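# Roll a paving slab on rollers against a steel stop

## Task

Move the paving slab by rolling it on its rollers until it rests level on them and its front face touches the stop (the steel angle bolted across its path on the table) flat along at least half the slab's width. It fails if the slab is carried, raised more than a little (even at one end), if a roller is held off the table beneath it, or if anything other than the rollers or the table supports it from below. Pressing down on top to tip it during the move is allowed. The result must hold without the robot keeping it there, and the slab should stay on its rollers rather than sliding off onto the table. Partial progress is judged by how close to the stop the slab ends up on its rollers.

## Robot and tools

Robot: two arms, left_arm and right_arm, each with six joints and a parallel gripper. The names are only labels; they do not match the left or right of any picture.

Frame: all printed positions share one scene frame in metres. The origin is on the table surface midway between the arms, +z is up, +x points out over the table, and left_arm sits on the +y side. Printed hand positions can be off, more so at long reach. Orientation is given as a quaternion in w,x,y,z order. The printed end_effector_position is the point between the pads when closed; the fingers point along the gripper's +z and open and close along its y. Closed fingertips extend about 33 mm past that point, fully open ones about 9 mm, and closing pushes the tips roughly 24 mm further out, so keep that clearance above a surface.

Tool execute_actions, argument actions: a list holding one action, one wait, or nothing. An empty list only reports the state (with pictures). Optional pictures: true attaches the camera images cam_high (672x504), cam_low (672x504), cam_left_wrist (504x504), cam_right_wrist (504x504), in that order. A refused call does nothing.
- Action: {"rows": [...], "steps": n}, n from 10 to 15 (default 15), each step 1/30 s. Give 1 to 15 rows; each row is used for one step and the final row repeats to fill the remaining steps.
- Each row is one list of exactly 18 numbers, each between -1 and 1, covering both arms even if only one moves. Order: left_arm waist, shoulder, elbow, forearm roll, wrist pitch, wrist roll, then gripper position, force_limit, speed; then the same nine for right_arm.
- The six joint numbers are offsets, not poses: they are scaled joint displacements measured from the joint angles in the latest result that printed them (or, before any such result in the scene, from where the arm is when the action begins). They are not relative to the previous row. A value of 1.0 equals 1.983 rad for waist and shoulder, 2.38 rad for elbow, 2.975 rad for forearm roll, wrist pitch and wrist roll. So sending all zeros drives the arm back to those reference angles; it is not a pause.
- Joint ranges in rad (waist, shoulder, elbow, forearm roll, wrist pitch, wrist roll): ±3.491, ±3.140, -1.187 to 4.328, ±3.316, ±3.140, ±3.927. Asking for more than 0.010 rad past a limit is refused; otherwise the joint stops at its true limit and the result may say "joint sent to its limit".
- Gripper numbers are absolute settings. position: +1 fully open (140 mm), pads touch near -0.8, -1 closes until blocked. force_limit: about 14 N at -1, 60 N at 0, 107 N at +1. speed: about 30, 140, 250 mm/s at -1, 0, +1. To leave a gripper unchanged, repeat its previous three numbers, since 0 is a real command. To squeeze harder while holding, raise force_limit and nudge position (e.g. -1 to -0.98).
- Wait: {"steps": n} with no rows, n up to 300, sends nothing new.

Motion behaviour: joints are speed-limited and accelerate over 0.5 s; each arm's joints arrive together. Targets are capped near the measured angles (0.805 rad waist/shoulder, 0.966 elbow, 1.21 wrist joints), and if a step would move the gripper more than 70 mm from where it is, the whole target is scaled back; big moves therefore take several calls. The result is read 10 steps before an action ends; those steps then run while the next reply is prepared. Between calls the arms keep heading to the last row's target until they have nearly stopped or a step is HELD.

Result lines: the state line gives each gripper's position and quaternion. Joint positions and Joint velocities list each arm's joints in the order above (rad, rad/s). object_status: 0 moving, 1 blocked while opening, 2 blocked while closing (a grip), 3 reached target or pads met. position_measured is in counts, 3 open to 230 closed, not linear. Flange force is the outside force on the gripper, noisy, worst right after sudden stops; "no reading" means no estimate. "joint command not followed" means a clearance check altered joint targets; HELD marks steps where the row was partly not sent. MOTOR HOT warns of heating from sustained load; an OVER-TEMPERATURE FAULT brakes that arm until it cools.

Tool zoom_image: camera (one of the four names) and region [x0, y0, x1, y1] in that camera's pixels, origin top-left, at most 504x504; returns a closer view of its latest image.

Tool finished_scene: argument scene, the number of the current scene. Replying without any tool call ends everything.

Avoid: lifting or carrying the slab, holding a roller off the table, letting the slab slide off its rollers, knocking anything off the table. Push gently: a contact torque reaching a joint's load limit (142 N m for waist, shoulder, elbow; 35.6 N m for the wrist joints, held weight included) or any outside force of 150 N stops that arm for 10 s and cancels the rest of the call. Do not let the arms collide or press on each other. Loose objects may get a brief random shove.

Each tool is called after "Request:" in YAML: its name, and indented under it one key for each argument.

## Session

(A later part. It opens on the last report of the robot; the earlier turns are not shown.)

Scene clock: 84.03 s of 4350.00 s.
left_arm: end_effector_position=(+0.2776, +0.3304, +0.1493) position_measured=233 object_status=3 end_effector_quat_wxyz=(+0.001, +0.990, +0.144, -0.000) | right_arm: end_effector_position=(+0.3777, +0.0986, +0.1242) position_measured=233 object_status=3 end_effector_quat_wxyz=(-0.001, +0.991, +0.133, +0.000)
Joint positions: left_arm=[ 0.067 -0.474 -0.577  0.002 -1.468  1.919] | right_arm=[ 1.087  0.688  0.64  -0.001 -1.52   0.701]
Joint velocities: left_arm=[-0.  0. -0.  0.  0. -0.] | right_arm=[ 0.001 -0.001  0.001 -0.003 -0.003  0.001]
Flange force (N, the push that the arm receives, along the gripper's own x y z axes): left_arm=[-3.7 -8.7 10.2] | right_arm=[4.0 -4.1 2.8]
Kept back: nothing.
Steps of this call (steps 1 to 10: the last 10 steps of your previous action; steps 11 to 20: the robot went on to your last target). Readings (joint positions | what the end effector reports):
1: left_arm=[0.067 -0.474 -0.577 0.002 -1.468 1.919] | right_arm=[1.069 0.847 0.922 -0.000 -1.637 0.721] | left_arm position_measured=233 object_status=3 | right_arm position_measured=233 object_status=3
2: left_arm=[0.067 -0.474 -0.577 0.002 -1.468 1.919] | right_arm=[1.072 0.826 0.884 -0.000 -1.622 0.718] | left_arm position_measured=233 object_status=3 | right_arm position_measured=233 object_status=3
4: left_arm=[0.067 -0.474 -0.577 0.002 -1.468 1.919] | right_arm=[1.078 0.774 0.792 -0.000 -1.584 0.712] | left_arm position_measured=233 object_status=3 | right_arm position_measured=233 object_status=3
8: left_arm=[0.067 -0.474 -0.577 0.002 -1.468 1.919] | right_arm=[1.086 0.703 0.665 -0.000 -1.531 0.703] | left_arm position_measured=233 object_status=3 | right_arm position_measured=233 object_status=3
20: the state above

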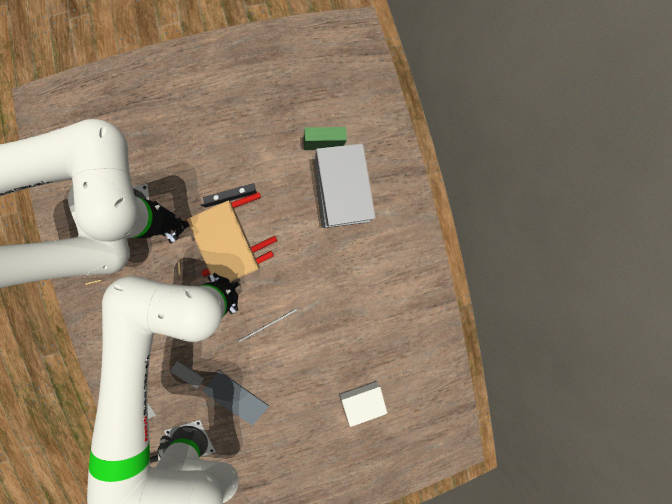

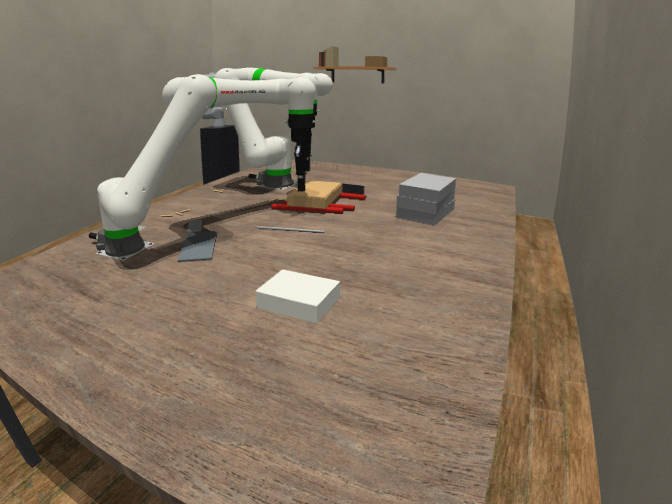

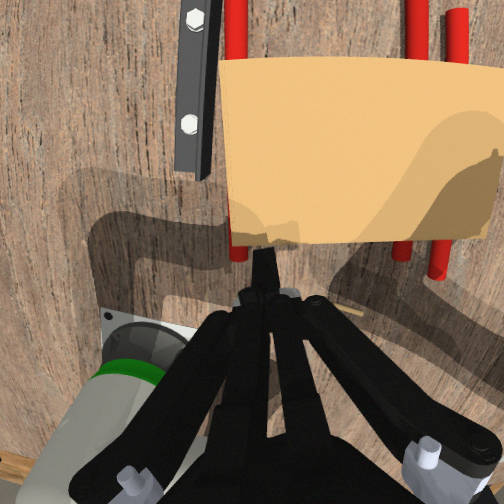

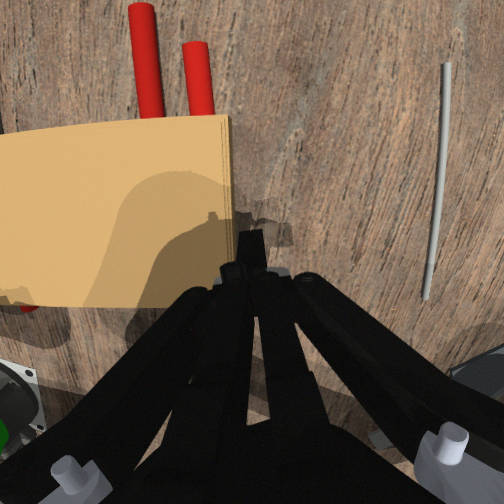

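Request:
execute_actions:
  actions:
    - {"rows":[[0,0,0,0,0,0,-1,0,0,0,0,-0.052,0,0.042,0,-1,0,0]],"steps":15}

Request:
execute_actions:
  actions:
    - {"steps":12}

Request:
execute_actions:
  actions:
    - {"rows":[[0,0,0,0,0,0,-1,0,0,0.002,0.005,0.007,0,-0.002,-0.001,-1,0,0],[0,0,0,0,0,0,-1,0,0,0.005,0.01,0.014,0,-0.004,-0.003,-1,0,0],[0,0,0,0,0,0,-1,0,0,0.007,0.015,0.021,0,-0.007,-0.004,-1,0,0],[0,0,0,0,0,0,-1,0,0,0.009,0.02,0.028,0,-0.009,-0.006,-1,0,0]],"steps":15}

Request:
execute_actions:
  actions:
    - {"steps":20}
  pictures: true

Scene clock: 84.80 s of 4350.00 s.
left_arm: end_effector_position=(+0.2776, +0.3304, +0.1493) position_measured=233 object_status=3 end_effector_quat_wxyz=(+0.001, +0.990, +0.144, -0.000) | right_arm: end_effector_position=(+0.3770, +0.0972, +0.1001) position_measured=233 object_status=3 end_effector_quat_wxyz=(-0.001, +0.991, +0.133, +0.000)
Joint positions: left_arm=[ 0.067 -0.474 -0.577  0.002 -1.468  1.919] | right_arm=[ 1.087  0.688  0.583 -0.001 -1.463  0.701]
Joint velocities: left_arm=[-0.    -0.002 -0.001  0.    -0.    -0.   ] | right_arm=[-0.001  0.002 -0.751 -0.001  0.744 -0.001]
Flange force (N, the push that the arm receives, along the gripper's own x y z axes): left_arm=[-3.7 -7.8 9.9] | right_arm=[2.8 -3.3 -13.0]
Steps of this call (steps 1 to 15: the robot went on to your last target; steps 16 to 18: nothing new was sent; steps 19 to 23: the first 5 steps of this action). Readings (joint positions | what the end effector reports):
19: left_arm=[0.067 -0.474 -0.577 0.002 -1.468 1.919] | right_arm=[1.087 0.688 0.639 -0.001 -1.520 0.701] | left_arm position_measured=233 object_status=3 | right_arm position_measured=233 object_status=3
20: left_arm=[0.067 -0.474 -0.577 0.002 -1.468 1.919] | right_arm=[1.087 0.688 0.635 -0.001 -1.516 0.701] | left_arm position_measured=233 object_status=3 | right_arm position_measured=233 object_status=3
22: left_arm=[0.067 -0.474 -0.577 0.002 -1.468 1.919] | right_arm=[1.087 0.688 0.607 -0.001 -1.487 0.701] | left_arm position_measured=233 object_status=3 | right_arm position_measured=233 object_status=3
23: the state above

Scene clock: 85.20 s of 4350.00 s.
left_arm: end_effector_position=(+0.2776, +0.3304, +0.1493) position_measured=233 object_status=3 end_effector_quat_wxyz=(+0.001, +0.990, +0.144, -0.000) | right_arm: end_effector_position=(+0.3753, +0.0937, +0.0714) position_measured=233 object_status=3 end_effector_quat_wxyz=(-0.001, +0.991, +0.133, +0.001)
Joint positions: left_arm=[ 0.067 -0.474 -0.577  0.002 -1.468  1.919] | right_arm=[ 1.087  0.688  0.516 -0.001 -1.396  0.701]
Joint velocities: left_arm=[-0.    -0.    -0.002 -0.    -0.     0.   ] | right_arm=[ 0.    -0.001 -0.002  0.002 -0.    -0.001]
Flange force (N, the push that the arm receives, along the gripper's own x y z axes): left_arm=[-3.9 -9.2 10.1] | right_arm=[2.8 -2.8 3.4]
Kept back: nothing.
Steps of this call (steps 1 to 10: the last 10 steps of your previous action; steps 11 to 12: the robot went on to your last target). Readings (joint positions | what the end effector reports):
1: left_arm=[0.067 -0.474 -0.577 0.002 -1.468 1.919] | right_arm=[1.087 0.688 0.559 -0.001 -1.439 0.701] | left_arm position_measured=233 object_status=3 | right_arm position_measured=233 object_status=3
2: left_arm=[0.067 -0.474 -0.577 0.002 -1.468 1.919] | right_arm=[1.087 0.689 0.540 -0.001 -1.421 0.701] | left_arm position_measured=233 object_status=3 | right_arm position_measured=233 object_status=3
4: left_arm=[0.067 -0.474 -0.577 0.002 -1.468 1.919] | right_arm=[1.087 0.689 0.520 -0.001 -1.400 0.701] | left_arm position_measured=233 object_status=3 | right_arm position_measured=233 object_status=3
8: left_arm=[0.067 -0.474 -0.577 0.002 -1.468 1.919] | right_arm=[1.087 0.688 0.516 -0.001 -1.396 0.701] | left_arm position_measured=233 object_status=3 | right_arm position_measured=233 object_status=3
12: the state above

Scene clock: 85.37 s of 4350.00 s.
left_arm: end_effector_position=(+0.2776, +0.3304, +0.1493) position_measured=233 object_status=3 end_effector_quat_wxyz=(+0.001, +0.990, +0.144, -0.000) | right_arm: end_effector_position=(+0.3731, +0.1039, +0.0718) position_measured=233 object_status=3 end_effector_quat_wxyz=(-0.002, +0.991, +0.134, +0.001)
Joint positions: left_arm=[ 0.067 -0.474 -0.577  0.002 -1.468  1.919] | right_arm=[ 1.096  0.708  0.548 -0.001 -1.408  0.693]
Joint velocities: left_arm=[ 0.001 -0.    -0.001  0.     0.    -0.   ] | right_arm=[ 0.095  0.218  0.362 -0.    -0.149 -0.098]
Flange force (N, the push that the arm receives, along the gripper's own x y z axes): left_arm=[-4.6 -9.1 8.6] | right_arm=[-0.6 1.1 3.7]
Steps of this call (steps 1 to 5: the first 5 steps of this action). Readings (joint positions | what the end effector reports):
1: left_arm=[0.067 -0.474 -0.577 0.002 -1.468 1.919] | right_arm=[1.087 0.688 0.516 -0.001 -1.396 0.701] | left_arm position_measured=233 object_status=3 | right_arm position_measured=233 object_status=3
2: left_arm=[0.067 -0.474 -0.577 0.002 -1.468 1.919] | right_arm=[1.088 0.690 0.519 -0.001 -1.396 0.700] | left_arm position_measured=233 object_status=3 | right_arm position_measured=233 object_status=3
4: left_arm=[0.067 -0.474 -0.577 0.002 -1.468 1.919] | right_arm=[1.093 0.701 0.536 -0.001 -1.403 0.696] | left_arm position_measured=233 object_status=3 | right_arm position_measured=233 object_status=3
5: the state above

Scene clock: 86.03 s of 4350.00 s.
left_arm: end_effector_position=(+0.2776, +0.3304, +0.1493) position_measured=233 object_status=3 end_effector_quat_wxyz=(+0.001, +0.990, +0.144, -0.000) | right_arm: end_effector_position=(+0.3709, +0.1139, +0.0722) position_measured=233 object_status=3 end_effector_quat_wxyz=(-0.002, +0.991, +0.133, +0.001)
Joint positions: left_arm=[ 0.067 -0.474 -0.577  0.002 -1.468  1.919] | right_arm=[ 1.105  0.728  0.583 -0.001 -1.422  0.683]
Joint velocities: left_arm=[0.    0.    0.001 0.    0.001 0.001] | right_arm=[-0.    -0.    -0.002 -0.001 -0.    -0.   ]
Flange force (N, the push that the arm receives, along the gripper's own x y z axes): left_arm=[-3.2 -9.8 9.6] | right_arm=[2.9 -2.4 4.2]
Kept back: nothing.
Steps of this call (steps 1 to 10: the last 10 steps of your previous action; steps 11 to 20: the robot went on to your last target). Readings (joint positions | what the end effector reports):
1: left_arm=[0.067 -0.474 -0.577 0.002 -1.468 1.919] | right_arm=[1.099 0.715 0.560 -0.001 -1.414 0.689] | left_arm position_measured=233 object_status=3 | right_arm position_measured=233 object_status=3
2: left_arm=[0.067 -0.474 -0.577 0.002 -1.468 1.919] | right_arm=[1.102 0.720 0.569 -0.001 -1.417 0.687] | left_arm position_measured=233 object_status=3 | right_arm position_measured=233 object_status=3
4: left_arm=[0.067 -0.474 -0.577 0.002 -1.468 1.919] | right_arm=[1.104 0.726 0.579 -0.001 -1.421 0.684] | left_arm position_measured=233 object_status=3 | right_arm position_measured=233 object_status=3
8: left_arm=[0.067 -0.474 -0.577 0.002 -1.468 1.919] | right_arm=[1.105 0.728 0.582 -0.001 -1.422 0.683] | left_arm position_measured=233 object_status=3 | right_arm position_measured=233 object_status=3
20: the state above

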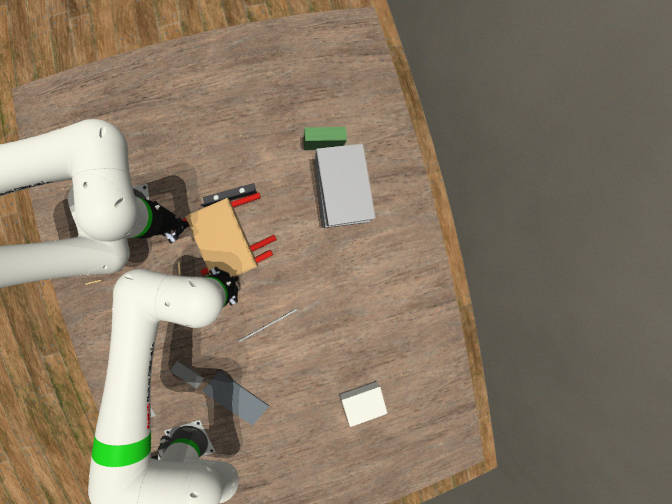

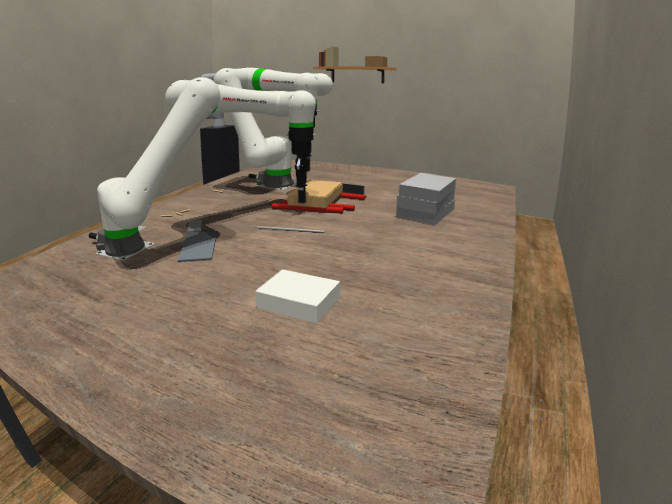

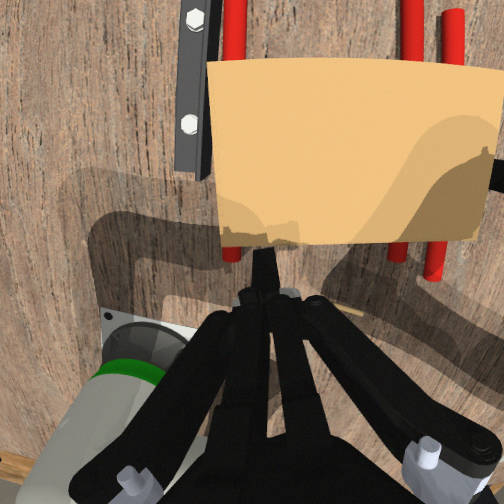

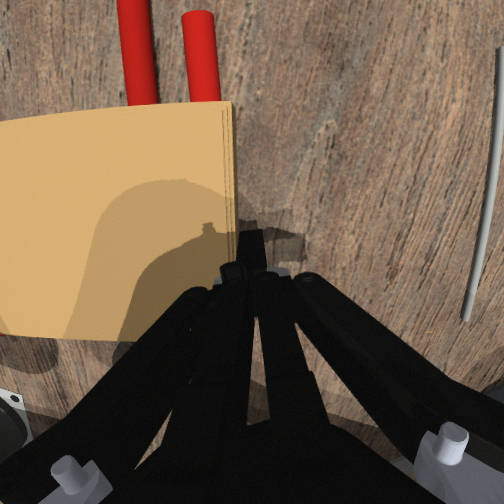

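Request:
execute_actions:
  actions:
    - {"rows":[[0,0,0,0,0,0,-1,0,0,0.002,0.004,0.006,0,-0.002,-0.001,-1,0,0],[0,0,0,0,0,0,-1,0,0,0.004,0.008,0.011,0,-0.004,-0.002,-1,0,0],[0,0,0,0,0,0,-1,0,0,0.005,0.012,0.017,0,-0.005,-0.003,-1,0,0]],"steps":15}

Request:
execute_actions:
  actions:
    - {"steps":20}
  pictures: true

Scene clock: 86.60 s of 4350.00 s.
left_arm: end_effector_position=(+0.2776, +0.3304, +0.1493) position_measured=233 object_status=3 end_effector_quat_wxyz=(+0.001, +0.990, +0.144, -0.000) | right_arm: end_effector_position=(+0.3690, +0.1200, +0.0724) position_measured=233 object_status=3 end_effector_quat_wxyz=(-0.000, +0.991, +0.133, -0.000)
Joint positions: left_arm=[ 0.067 -0.474 -0.577  0.002 -1.468  1.919] | right_arm=[ 1.111  0.743  0.608 -0.    -1.436  0.677]
Joint velocities: left_arm=[-0.     0.001 -0.001 -0.    -0.    -0.   ] | right_arm=[ 0.035  0.128  0.211  0.016 -0.113 -0.048]
Flange force (N, the push that the arm receives, along the gripper's own x y z axes): left_arm=[-2.4 -9.2 9.8] | right_arm=[-19.8 73.6 -24.5]
Steps of this call (steps 1 to 12: the robot went on to your last target; steps 13 to 17: the first 5 steps of this action). Readings (joint positions | what the end effector reports):
13: left_arm=[0.067 -0.474 -0.577 0.002 -1.468 1.919] | right_arm=[1.105 0.728 0.583 -0.001 -1.422 0.683] | left_arm position_measured=233 object_status=3 | right_arm position_measured=233 object_status=3
14: left_arm=[0.067 -0.474 -0.577 0.002 -1.468 1.919] | right_arm=[1.106 0.730 0.586 -0.001 -1.424 0.682] | left_arm position_measured=233 object_status=3 | right_arm position_measured=233 object_status=3
16: left_arm=[0.067 -0.474 -0.577 0.002 -1.468 1.919] | right_arm=[1.110 0.738 0.600 -0.001 -1.431 0.679] | left_arm position_measured=233 object_status=3 | right_arm position_measured=233 object_status=3
17: the state above

Scene clock: 96.67 s of 4350.00 s.
left_arm: end_effector_position=(+0.2776, +0.3304, +0.1493) position_measured=233 object_status=3 end_effector_quat_wxyz=(+0.001, +0.990, +0.144, -0.000) | right_arm: end_effector_position=(+0.3689, +0.1191, +0.0725) position_measured=233 object_status=3 end_effector_quat_wxyz=(+0.003, +0.991, +0.133, -0.001)
Joint positions: left_arm=[ 0.067 -0.474 -0.577  0.002 -1.468  1.919] | right_arm=[ 1.112  0.747  0.614  0.001 -1.444  0.676]
Joint velocities: left_arm=[ 0.001 -0.001  0.001  0.     0.    -0.001] | right_arm=[-0.001 -0.001 -0.001  0.001  0.001  0.   ]
Flange force (N, the push that the arm receives, along the gripper's own x y z axes): left_arm=[-3.4 -8.3 10.5] | right_arm=[-23.6 61.1 -20.3]
TORQUE FAULT: the external load on joint 5 (wrist pitch) of the right arm reached its load limit, and that arm stopped for 10 seconds. A torque fault stops only its own arm. That arm's remaining commands of this call were not run. That arm holds where it stopped, with its grip as last carried out, and accepts commands again: back off and push less far. That arm stops again, at the same cost, whenever a joint's load reaches its limit.
Kept back: nothing.
The stop of the right arm began at step 2 of this call (marked STOPPED below). From that step on that arm followed nothing that you had sent. 9 of its steps, steps kept back included, did not run and will not run. Nothing is kept back now, and the robot has no last target.
Steps of this call (steps 1 to 10: the last 10 steps of your previous action; steps 11 to 20: the robot went on to your last target; steps 21 to 302: the stop continued). Readings (joint positions | what the end effector reports):
1: left_arm=[0.067 -0.474 -0.577 0.002 -1.468 1.919] | right_arm=[1.112 0.747 0.614 0.000 -1.440 0.676] | left_arm position_measured=233 object_status=3 | right_arm position_measured=233 object_status=3
2: left_arm=[0.067 -0.474 -0.577 0.002 -1.468 1.919] | right_arm=[1.112 0.747 0.614 0.001 -1.444 0.676] | left_arm position_measured=233 object_status=3 | right_arm position_measured=233 object_status=3 STOPPED (the right arm)
4: left_arm=[0.067 -0.474 -0.577 0.002 -1.468 1.919] | right_arm=[1.112 0.747 0.614 0.001 -1.444 0.676] | left_arm position_measured=233 object_status=3 | right_arm position_measured=233 object_status=3
8: left_arm=[0.067 -0.474 -0.577 0.002 -1.468 1.919] | right_arm=[1.112 0.747 0.614 0.001 -1.444 0.676] | left_arm position_measured=233 object_status=3 | right_arm position_measured=233 object_status=3
302: the state above

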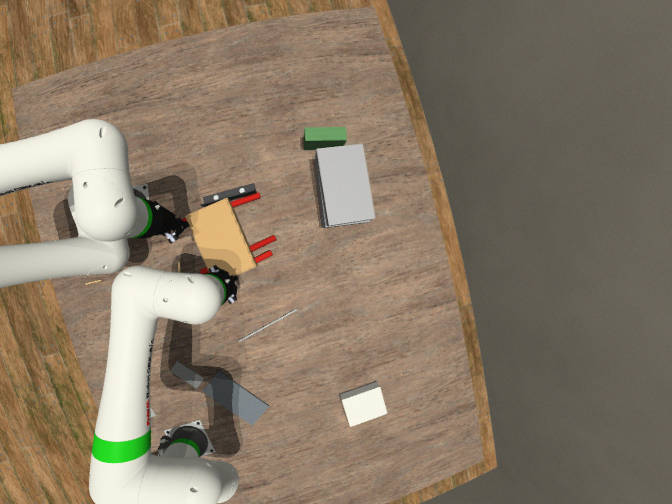

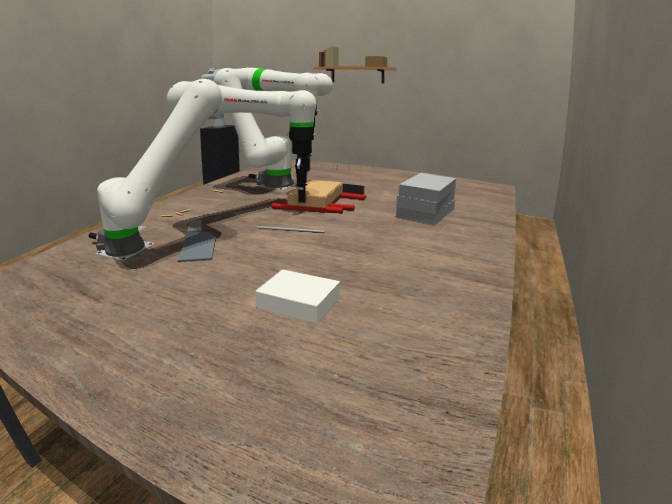

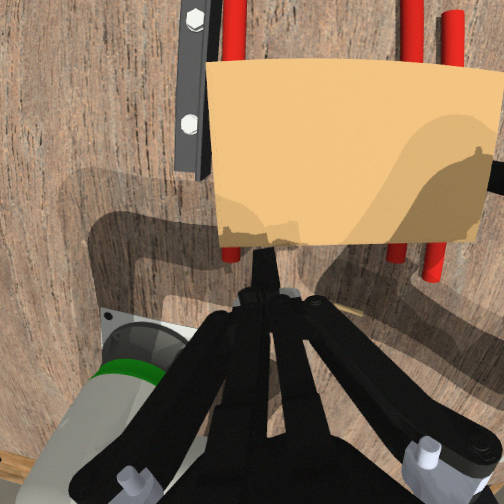

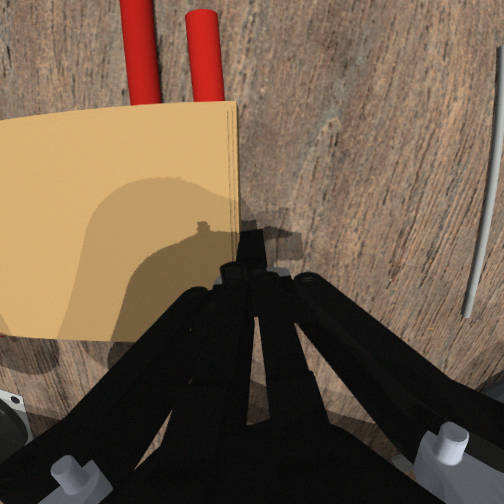

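Request:
execute_actions:
  actions:
    - {"rows":[[0,0,0,0,0,0,-1,0,0,-0.009,-0.02,-0.028,0,0.011,0.006,-1,0,0]],"steps":15}

Request:
execute_actions:
  actions:
    - {"steps":15}
  pictures: true

Request:
zoom_image:
  camera: "cam_high"
  region: [170,170,310,310]

Scene clock: 97.60 s of 4350.00 s.
left_arm: end_effector_position=(+0.2776, +0.3304, +0.1493) position_measured=233 object_status=3 end_effector_quat_wxyz=(+0.001, +0.990, +0.144, -0.000) | right_arm: end_effector_position=(+0.3725, +0.1077, +0.0721) position_measured=233 object_status=3 end_effector_quat_wxyz=(+0.000, +0.991, +0.133, -0.000)
Joint positions: left_arm=[ 0.067 -0.474 -0.577  0.002 -1.468  1.919] | right_arm=[ 1.1    0.72   0.568  0.    -1.42   0.688]
Joint velocities: left_arm=[-0.001 -0.001 -0.    -0.     0.    -0.001] | right_arm=[-0.115 -0.231 -0.38  -0.002  0.159  0.099]
Flange force (N, the push that the arm receives, along the gripper's own x y z axes): left_arm=[-3.4 -6.8 9.2] | right_arm=[-3.4 17.9 1.6]
Steps of this call (steps 1 to 23: nothing new was sent; steps 24 to 28: the first 5 steps of this action). Readings (joint positions | what the end effector reports):
24: left_arm=[0.067 -0.474 -0.577 0.002 -1.468 1.919] | right_arm=[1.112 0.747 0.614 0.001 -1.444 0.676] | left_arm position_measured=233 object_status=3 | right_arm position_measured=233 object_status=3
25: left_arm=[0.067 -0.474 -0.577 0.002 -1.468 1.919] | right_arm=[1.111 0.744 0.610 0.001 -1.442 0.676] | left_arm position_measured=233 object_status=3 | right_arm position_measured=233 object_status=3
27: left_arm=[0.067 -0.474 -0.577 0.002 -1.468 1.919] | right_arm=[1.104 0.729 0.583 0.000 -1.426 0.684] | left_arm position_measured=233 object_status=3 | right_arm position_measured=233 object_status=3
28: the state above

Scene clock: 98.10 s of 4350.00 s.
left_arm: end_effector_position=(+0.2776, +0.3304, +0.1493) position_measured=233 object_status=3 end_effector_quat_wxyz=(+0.001, +0.990, +0.144, -0.000) | right_arm: end_effector_position=(+0.3745, +0.1011, +0.0718) position_measured=233 object_status=3 end_effector_quat_wxyz=(+0.001, +0.991, +0.133, +0.000)
Joint positions: left_arm=[ 0.067 -0.474 -0.577  0.002 -1.468  1.919] | right_arm=[ 1.094  0.707  0.547  0.001 -1.412  0.694]
Joint velocities: left_arm=[-0.     0.     0.     0.     0.    -0.001] | right_arm=[-0.     0.     0.001 -0.001 -0.     0.   ]
Flange force (N, the push that the arm receives, along the gripper's own x y z axes): left_arm=[-4.4 -7.1 8.1] | right_arm=[5.0 -4.5 4.1]
Kept back: nothing.
Steps of this call (steps 1 to 10: the last 10 steps of your previous action; steps 11 to 15: the robot went on to your last target). Readings (joint positions | what the end effector reports):
1: left_arm=[0.067 -0.474 -0.577 0.002 -1.468 1.919] | right_arm=[1.097 0.713 0.558 0.000 -1.416 0.691] | left_arm position_measured=233 object_status=3 | right_arm position_measured=233 object_status=3
2: left_arm=[0.067 -0.474 -0.577 0.002 -1.468 1.919] | right_arm=[1.095 0.710 0.552 0.000 -1.413 0.692] | left_arm position_measured=233 object_status=3 | right_arm position_measured=233 object_status=3
4: left_arm=[0.067 -0.474 -0.577 0.002 -1.468 1.919] | right_arm=[1.094 0.708 0.548 0.001 -1.412 0.693] | left_arm position_measured=233 object_status=3 | right_arm position_measured=233 object_status=3
8: left_arm=[0.067 -0.474 -0.577 0.002 -1.468 1.919] | right_arm=[1.094 0.707 0.547 0.001 -1.412 0.694] | left_arm position_measured=233 object_status=3 | right_arm position_measured=233 object_status=3
15: the state above

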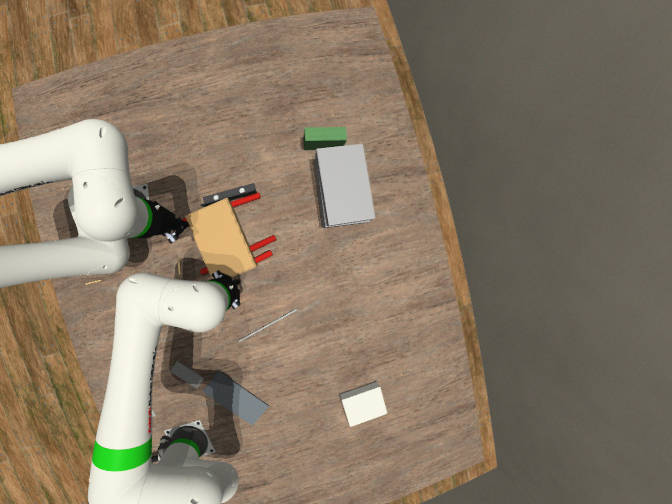

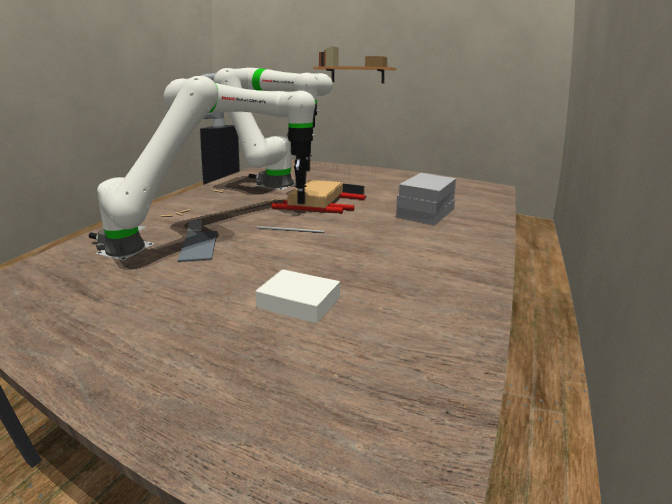

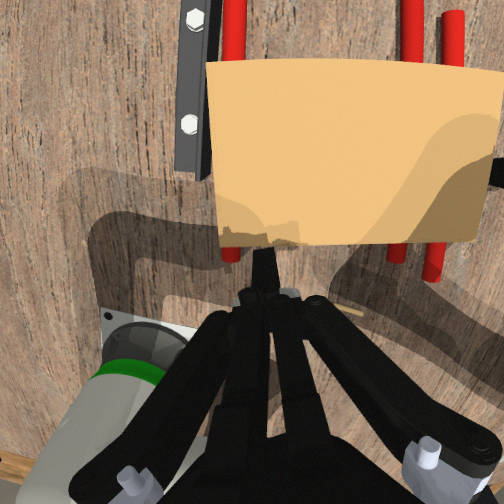

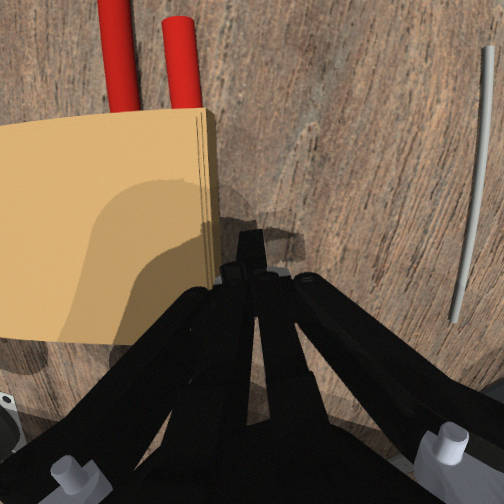

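Region (170, 170, 310, 310) of cam_high's 672x504 image, scaled by 3.600, with more detail than that image has.

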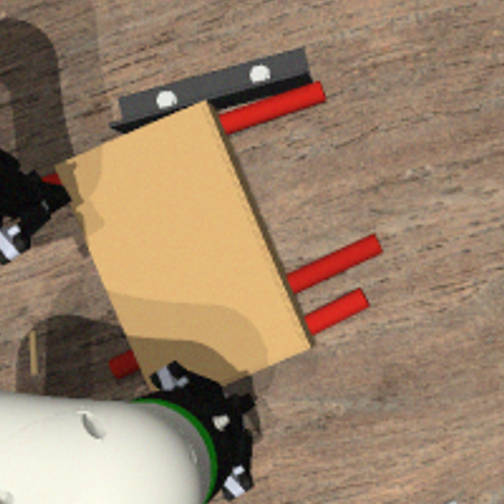

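Request:
execute_actions:
  actions:
    - {"rows":[[0,0,0,0,0,0,-1,0,0,0,-0.1,-0.05,0,-0.03,0,-1,0,0],[0,0,0,0,0,0,-1,0,0,0,-0.2,-0.12,0,-0.04,0,-1,0,0]],"steps":15}

Request:
execute_actions:
  actions:
    - {"steps":20}

Request:
execute_actions:
  actions:
    - {"rows":[[-0.154,0.364,0.27,0,0.0266,0.102,-1,0,0,0,0,0,0,0,0,-1,0,0]],"steps":15}

Request:
execute_actions:
  actions:
    - {"steps":30}
  pictures: true

Scene clock: 99.57 s of 4350.00 s.
left_arm: end_effector_position=(+0.2776, +0.3304, +0.1493) position_measured=233 object_status=3 end_effector_quat_wxyz=(+0.001, +0.990, +0.144, -0.000) | right_arm: end_effector_position=(+0.3684, +0.0877, +0.0914) position_measured=233 object_status=3 end_effector_quat_wxyz=(+0.001, +0.991, +0.133, -0.000)
Joint positions: left_arm=[ 0.067 -0.474 -0.577  0.002 -1.468  1.919] | right_arm=[ 1.094  0.659  0.516  0.001 -1.43   0.694]
Joint velocities: left_arm=[-0.    -0.    -0.001 -0.    -0.     0.   ] | right_arm=[-0.001 -0.693 -0.463 -0.001 -0.238  0.   ]
Flange force (N, the push that the arm receives, along the gripper's own x y z axes): left_arm=[-5.5 -7.6 10.2] | right_arm=[28.4 -27.3 18.0]
Steps of this call (steps 1 to 15: the robot went on to your last target; steps 16 to 39: nothing new was sent; steps 40 to 44: the first 5 steps of this action). Readings (joint positions | what the end effector reports):
40: left_arm=[0.067 -0.474 -0.577 0.002 -1.468 1.919] | right_arm=[1.094 0.707 0.547 0.001 -1.412 0.694] | left_arm position_measured=233 object_status=3 | right_arm position_measured=233 object_status=3
41: left_arm=[0.067 -0.474 -0.577 0.002 -1.468 1.919] | right_arm=[1.094 0.704 0.545 0.001 -1.412 0.694] | left_arm position_measured=233 object_status=3 | right_arm position_measured=233 object_status=3
43: left_arm=[0.067 -0.474 -0.577 0.002 -1.468 1.919] | right_arm=[1.094 0.680 0.530 0.001 -1.423 0.694] | left_arm position_measured=233 object_status=3 | right_arm position_measured=233 object_status=3
44: the state above

Scene clock: 100.23 s of 4350.00 s.
left_arm: end_effector_position=(+0.2776, +0.3304, +0.1493) position_measured=233 object_status=3 end_effector_quat_wxyz=(+0.001, +0.990, +0.144, -0.000) | right_arm: end_effector_position=(+0.3171, -0.0253, +0.1979) position_measured=233 object_status=3 end_effector_quat_wxyz=(+0.004, +0.991, +0.133, -0.002)
Joint positions: left_arm=[ 0.067 -0.474 -0.577  0.002 -1.468  1.919] | right_arm=[ 1.094  0.311  0.262  0.001 -1.53   0.694]
Joint velocities: left_arm=[-0.    -0.001  0.001 -0.    -0.001  0.001] | right_arm=[ 0.002 -0.005 -0.002  0.001  0.     0.   ]
Flange force (N, the push that the arm receives, along the gripper's own x y z axes): left_arm=[-4.4 -7.8 9.9] | right_arm=[0.7 -2.0 3.9]
Kept back: nothing.
Steps of this call (steps 1 to 10: the last 10 steps of your previous action; steps 11 to 20: the robot went on to your last target). Readings (joint positions | what the end effector reports):
1: left_arm=[0.067 -0.474 -0.577 0.002 -1.468 1.919] | right_arm=[1.094 0.633 0.498 0.001 -1.438 0.694] | left_arm position_measured=233 object_status=3 | right_arm position_measured=233 object_status=3
2: left_arm=[0.067 -0.474 -0.577 0.002 -1.468 1.919] | right_arm=[1.094 0.605 0.478 0.001 -1.446 0.694] | left_arm position_measured=233 object_status=3 | right_arm position_measured=233 object_status=3
4: left_arm=[0.067 -0.474 -0.577 0.002 -1.468 1.919] | right_arm=[1.094 0.553 0.439 0.001 -1.461 0.694] | left_arm position_measured=233 object_status=3 | right_arm position_measured=233 object_status=3
8: left_arm=[0.067 -0.474 -0.577 0.002 -1.468 1.919] | right_arm=[1.094 0.450 0.364 0.001 -1.490 0.694] | left_arm position_measured=233 object_status=3 | right_arm position_measured=233 object_status=3
20: the state above

Scene clock: 100.40 s of 4350.00 s.
left_arm: end_effector_position=(+0.2919, +0.3244, +0.1556) position_measured=233 object_status=3 end_effector_quat_wxyz=(+0.001, +0.990, +0.144, -0.000) | right_arm: end_effector_position=(+0.3171, -0.0254, +0.1979) position_measured=233 object_status=3 end_effector_quat_wxyz=(+0.004, +0.991, +0.133, -0.002)
Joint positions: left_arm=[ 0.047 -0.426 -0.534  0.002 -1.463  1.939] | right_arm=[ 1.094  0.311  0.262  0.001 -1.53   0.694]
Joint velocities: left_arm=[-0.293  0.692  0.615 -0.     0.077  0.29 ] | right_arm=[ 0.001 -0.001  0.    -0.001 -0.     0.001]
Flange force (N, the push that the arm receives, along the gripper's own x y z axes): left_arm=[-27.1 -27.3 11.5] | right_arm=[1.8 -3.6 3.0]
Steps of this call (steps 1 to 5: the first 5 steps of this action). Readings (joint positions | what the end effector reports):
1: left_arm=[0.067 -0.473 -0.577 0.002 -1.468 1.919] | right_arm=[1.094 0.311 0.262 0.001 -1.530 0.694] | left_arm position_measured=233 object_status=3 | right_arm position_measured=233 object_status=3
2: left_arm=[0.065 -0.470 -0.574 0.002 -1.468 1.920] | right_arm=[1.094 0.311 0.262 0.001 -1.530 0.694] | left_arm position_measured=233 object_status=3 | right_arm position_measured=233 object_status=3
4: left_arm=[0.055 -0.447 -0.552 0.002 -1.465 1.930] | right_arm=[1.094 0.311 0.262 0.001 -1.530 0.694] | left_arm position_measured=233 object_status=3 | right_arm position_measured=233 object_status=3
5: the state above

Scene clock: 101.40 s of 4350.00 s.
left_arm: end_effector_position=(+0.4876, +0.1665, +0.1481) position_measured=233 object_status=3 end_effector_quat_wxyz=(+0.001, +0.990, +0.143, -0.001) | right_arm: end_effector_position=(+0.3171, -0.0254, +0.1978) position_measured=233 object_status=3 end_effector_quat_wxyz=(+0.004, +0.991, +0.133, -0.002)
Joint positions: left_arm=[-0.239  0.248  0.066  0.002 -1.389  2.222] | right_arm=[ 1.094  0.311  0.262  0.001 -1.53   0.694]
Joint velocities: left_arm=[-0.001  0.004  0.003 -0.     0.001  0.001] | right_arm=[0.001 0.    0.001 0.001 0.002 0.001]
Flange force (N, the push that the arm receives, along the gripper's own x y z axes): left_arm=[-6.9 -10.2 9.0] | right_arm=[0.9 -1.1 4.1]
Kept back: nothing.
Steps of this call (steps 1 to 10: the last 10 steps of your previous action; steps 11 to 30: the robot went on to your last target). Readings (joint positions | what the end effector reports):
1: left_arm=[0.035 -0.400 -0.511 0.002 -1.460 1.950] | right_arm=[1.094 0.311 0.262 0.001 -1.530 0.694] | left_arm position_measured=233 object_status=3 | right_arm position_measured=233 object_status=3
2: left_arm=[0.022 -0.368 -0.482 0.002 -1.456 1.963] | right_arm=[1.094 0.311 0.262 0.001 -1.530 0.694] | left_arm position_measured=233 object_status=3 | right_arm position_measured=233 object_status=3
4: left_arm=[-0.006 -0.301 -0.423 0.002 -1.449 1.991] | right_arm=[1.094 0.311 0.262 0.001 -1.530 0.694] | left_arm position_measured=233 object_status=3 | right_arm position_measured=233 object_status=3
8: left_arm=[-0.058 -0.178 -0.314 0.002 -1.436 2.043] | right_arm=[1.094 0.311 0.262 0.001 -1.530 0.694] | left_arm position_measured=233 object_status=3 | right_arm position_measured=233 object_status=3
30: the state above

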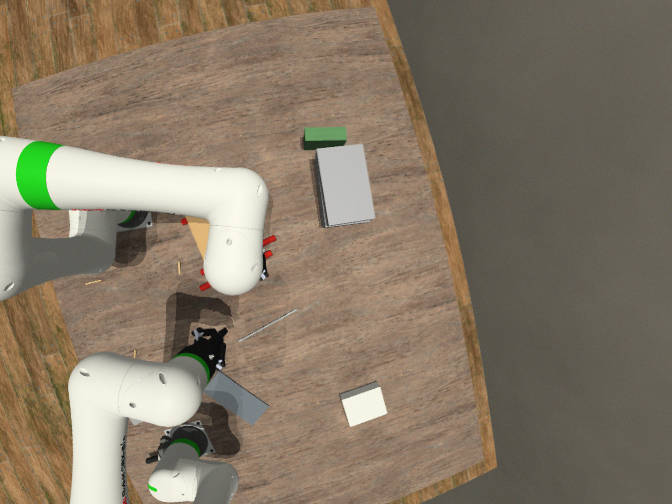

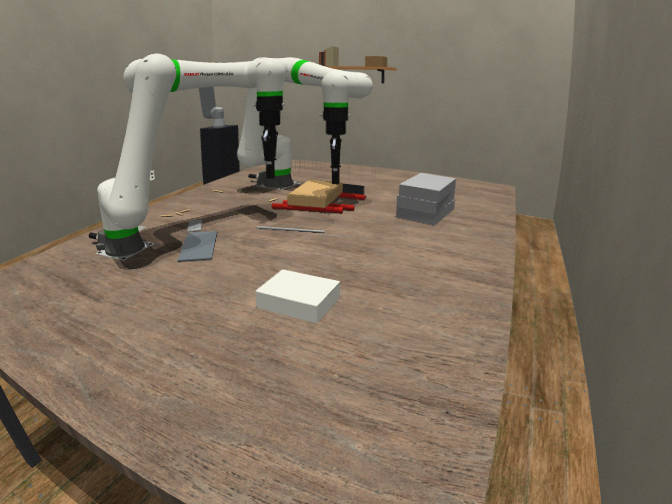

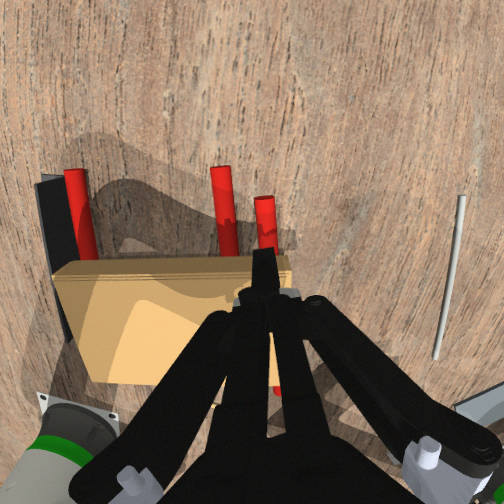

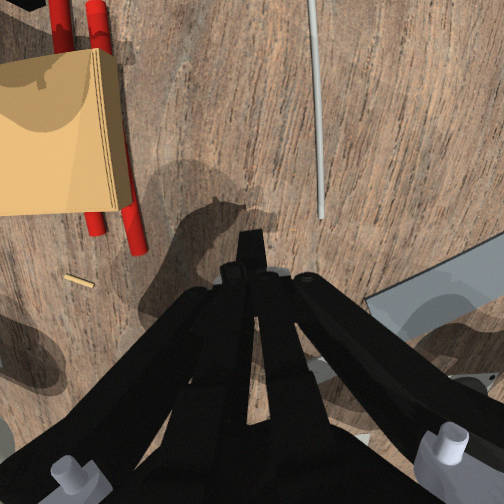

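Request:
execute_actions:
  actions:
    - {"rows":[[0,0,0,0,0,0,-1,0,0,0,0,0,0,0,0,-1,0,0],[0,0,-0.05,0,0.04,0,-1,0,0,0,0,0,0,0,0,-1,0,0]],"steps":15}

Request:
execute_actions:
  actions:
    - {"steps":15}

Request:
execute_actions:
  actions:
    - {"rows":[[0,0,-0.024,0,0.019,0,-1,0,0,0,0,0,0,0,0,-1,0,0]],"steps":15}

Request:
execute_actions:
  actions:
    - {"steps":15}
  pictures: true

Scene clock: 102.17 s of 4350.00 s.
left_arm: end_effector_position=(+0.4854, +0.1673, +0.1344) position_measured=233 object_status=3 end_effector_quat_wxyz=(+0.001, +0.990, +0.144, -0.000) | right_arm: end_effector_position=(+0.3171, -0.0254, +0.1978) position_measured=233 object_status=3 end_effector_quat_wxyz=(+0.004, +0.991, +0.133, -0.002)
Joint positions: left_arm=[-0.239  0.248  0.033  0.002 -1.355  2.222] | right_arm=[ 1.094  0.311  0.262  0.001 -1.53   0.694]
Joint velocities: left_arm=[ 0.001 -0.    -0.628  0.     0.621 -0.   ] | right_arm=[ 0.    -0.     0.     0.    -0.001  0.   ]
Flange force (N, the push that the arm receives, along the gripper's own x y z axes): left_arm=[-0.8 -4.8 -11.0] | right_arm=[1.1 -1.4 3.8]
Steps of this call (steps 1 to 15: the robot went on to your last target; steps 16 to 18: nothing new was sent; steps 19 to 23: the first 5 steps of this action). Readings (joint positions | what the end effector reports):
19: left_arm=[-0.239 0.248 0.066 0.002 -1.389 2.222] | right_arm=[1.094 0.311 0.262 0.001 -1.530 0.694] | left_arm position_measured=233 object_status=3 | right_arm position_measured=233 object_status=3
20: left_arm=[-0.239 0.248 0.066 0.002 -1.388 2.222] | right_arm=[1.094 0.311 0.262 0.001 -1.530 0.694] | left_arm position_measured=233 object_status=3 | right_arm position_measured=233 object_status=3
22: left_arm=[-0.239 0.248 0.051 0.002 -1.373 2.222] | right_arm=[1.094 0.311 0.262 0.001 -1.530 0.694] | left_arm position_measured=233 object_status=3 | right_arm position_measured=233 object_status=3
23: the state above

Scene clock: 102.67 s of 4350.00 s.
left_arm: end_effector_position=(+0.4762, +0.1709, +0.0985) position_measured=233 object_status=3 end_effector_quat_wxyz=(+0.001, +0.990, +0.144, -0.001) | right_arm: end_effector_position=(+0.3171, -0.0254, +0.1978) position_measured=233 object_status=3 end_effector_quat_wxyz=(+0.004, +0.991, +0.133, -0.002)
Joint positions: left_arm=[-0.239  0.248 -0.053  0.002 -1.27   2.222] | right_arm=[ 1.094  0.311  0.262  0.001 -1.53   0.694]
Joint velocities: left_arm=[ 0.001 -0.001 -0.002 -0.     0.001 -0.   ] | right_arm=[-0.     0.     0.     0.001 -0.001 -0.001]
Flange force (N, the push that the arm receives, along the gripper's own x y z axes): left_arm=[-5.3 -9.4 9.2] | right_arm=[3.1 -3.2 2.7]
Kept back: nothing.
Steps of this call (steps 1 to 10: the last 10 steps of your previous action; steps 11 to 15: the robot went on to your last target). Readings (joint positions | what the end effector reports):
1: left_arm=[-0.239 0.248 0.010 0.002 -1.332 2.222] | right_arm=[1.094 0.311 0.262 0.001 -1.530 0.694] | left_arm position_measured=233 object_status=3 | right_arm position_measured=233 object_status=3
2: left_arm=[-0.239 0.248 -0.014 0.002 -1.310 2.222] | right_arm=[1.094 0.311 0.262 0.001 -1.530 0.694] | left_arm position_measured=233 object_status=3 | right_arm position_measured=233 object_status=3
4: left_arm=[-0.239 0.248 -0.043 0.002 -1.280 2.222] | right_arm=[1.094 0.311 0.262 0.001 -1.530 0.694] | left_arm position_measured=233 object_status=3 | right_arm position_measured=233 object_status=3
8: left_arm=[-0.239 0.248 -0.053 0.002 -1.270 2.222] | right_arm=[1.094 0.311 0.262 0.001 -1.530 0.694] | left_arm position_measured=233 object_status=3 | right_arm position_measured=233 object_status=3
15: the state above

Scene clock: 102.83 s of 4350.00 s.
left_arm: end_effector_position=(+0.4707, +0.1730, +0.0815) position_measured=233 object_status=3 end_effector_quat_wxyz=(+0.000, +0.990, +0.144, -0.001) | right_arm: end_effector_position=(+0.3171, -0.0254, +0.1978) position_measured=233 object_status=3 end_effector_quat_wxyz=(+0.004, +0.991, +0.133, -0.002)
Joint positions: left_arm=[-0.239  0.248 -0.095  0.002 -1.229  2.222] | right_arm=[ 1.094  0.311  0.262  0.001 -1.53   0.694]
Joint velocities: left_arm=[ 0.001  0.    -0.301  0.     0.296 -0.002] | right_arm=[ 0.001  0.001  0.001 -0.     0.    -0.001]
Flange force (N, the push that the arm receives, along the gripper's own x y z axes): left_arm=[-8.2 -10.5 17.1] | right_arm=[0.3 -1.3 4.0]
Steps of this call (steps 1 to 5: the first 5 steps of this action). Readings (joint positions | what the end effector reports):
1: left_arm=[-0.239 0.248 -0.054 0.002 -1.269 2.222] | right_arm=[1.094 0.311 0.262 0.001 -1.530 0.694] | left_arm position_measured=233 object_status=3 | right_arm position_measured=233 object_status=3
2: left_arm=[-0.239 0.248 -0.057 0.002 -1.265 2.222] | right_arm=[1.094 0.311 0.262 0.001 -1.530 0.694] | left_arm position_measured=233 object_status=3 | right_arm position_measured=233 object_status=3
4: left_arm=[-0.239 0.248 -0.083 0.002 -1.240 2.222] | right_arm=[1.094 0.311 0.262 0.001 -1.530 0.694] | left_arm position_measured=233 object_status=3 | right_arm position_measured=233 object_status=3
5: the state above

Scene clock: 103.33 s of 4350.00 s.
left_arm: end_effector_position=(+0.4686, +0.1738, +0.0753) position_measured=233 object_status=3 end_effector_quat_wxyz=(+0.000, +0.990, +0.144, -0.001) | right_arm: end_effector_position=(+0.3171, -0.0254, +0.1978) position_measured=233 object_status=3 end_effector_quat_wxyz=(+0.004, +0.991, +0.133, -0.002)
Joint positions: left_arm=[-0.239  0.248 -0.11   0.002 -1.213  2.222] | right_arm=[ 1.094  0.311  0.262  0.001 -1.53   0.694]
Joint velocities: left_arm=[ 0.001  0.001 -0.    -0.    -0.    -0.001] | right_arm=[ 0.    -0.001 -0.001  0.001 -0.001  0.001]
Flange force (N, the push that the arm receives, along the gripper's own x y z axes): left_arm=[-6.4 -10.0 8.5] | right_arm=[2.8 -2.7 3.1]
Kept back: nothing.
Steps of this call (steps 1 to 10: the last 10 steps of your previous action; steps 11 to 15: the robot went on to your last target). Readings (joint positions | what the end effector reports):
1: left_arm=[-0.239 0.248 -0.103 0.002 -1.221 2.222] | right_arm=[1.094 0.311 0.262 0.001 -1.530 0.694] | left_arm position_measured=233 object_status=3 | right_arm position_measured=233 object_status=3
2: left_arm=[-0.239 0.248 -0.107 0.002 -1.217 2.222] | right_arm=[1.094 0.311 0.262 0.001 -1.530 0.694] | left_arm position_measured=233 object_status=3 | right_arm position_measured=233 object_status=3
4: left_arm=[-0.239 0.248 -0.109 0.002 -1.214 2.222] | right_arm=[1.094 0.311 0.262 0.001 -1.530 0.694] | left_arm position_measured=233 object_status=3 | right_arm position_measured=233 object_status=3
8: left_arm=[-0.239 0.248 -0.110 0.002 -1.213 2.222] | right_arm=[1.094 0.311 0.262 0.001 -1.530 0.694] | left_arm position_measured=233 object_status=3 | right_arm position_measured=233 object_status=3
15: the state above

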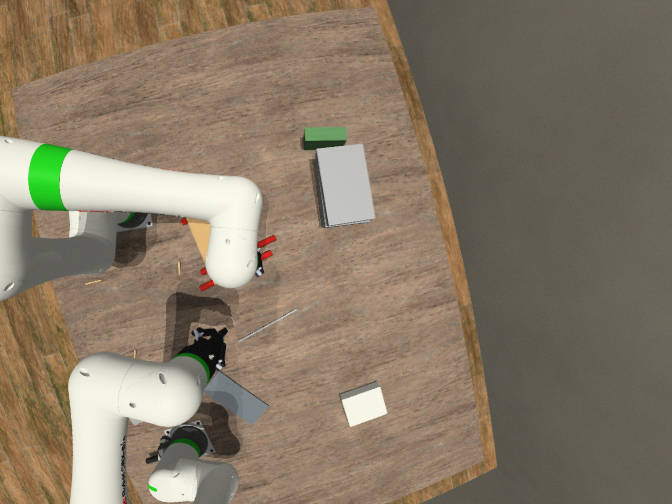

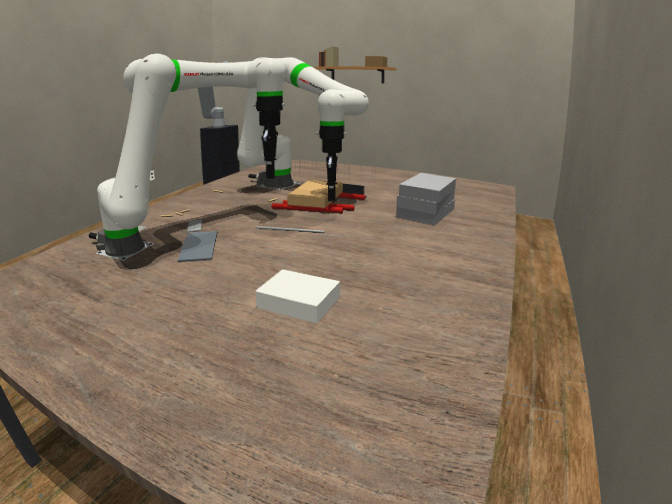

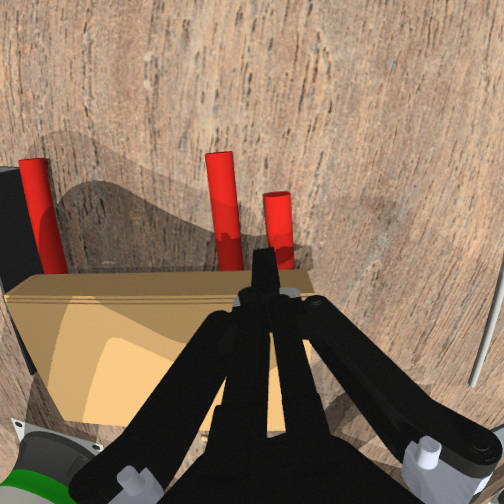

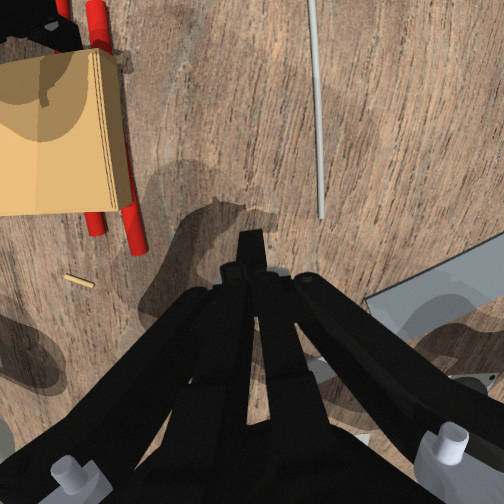

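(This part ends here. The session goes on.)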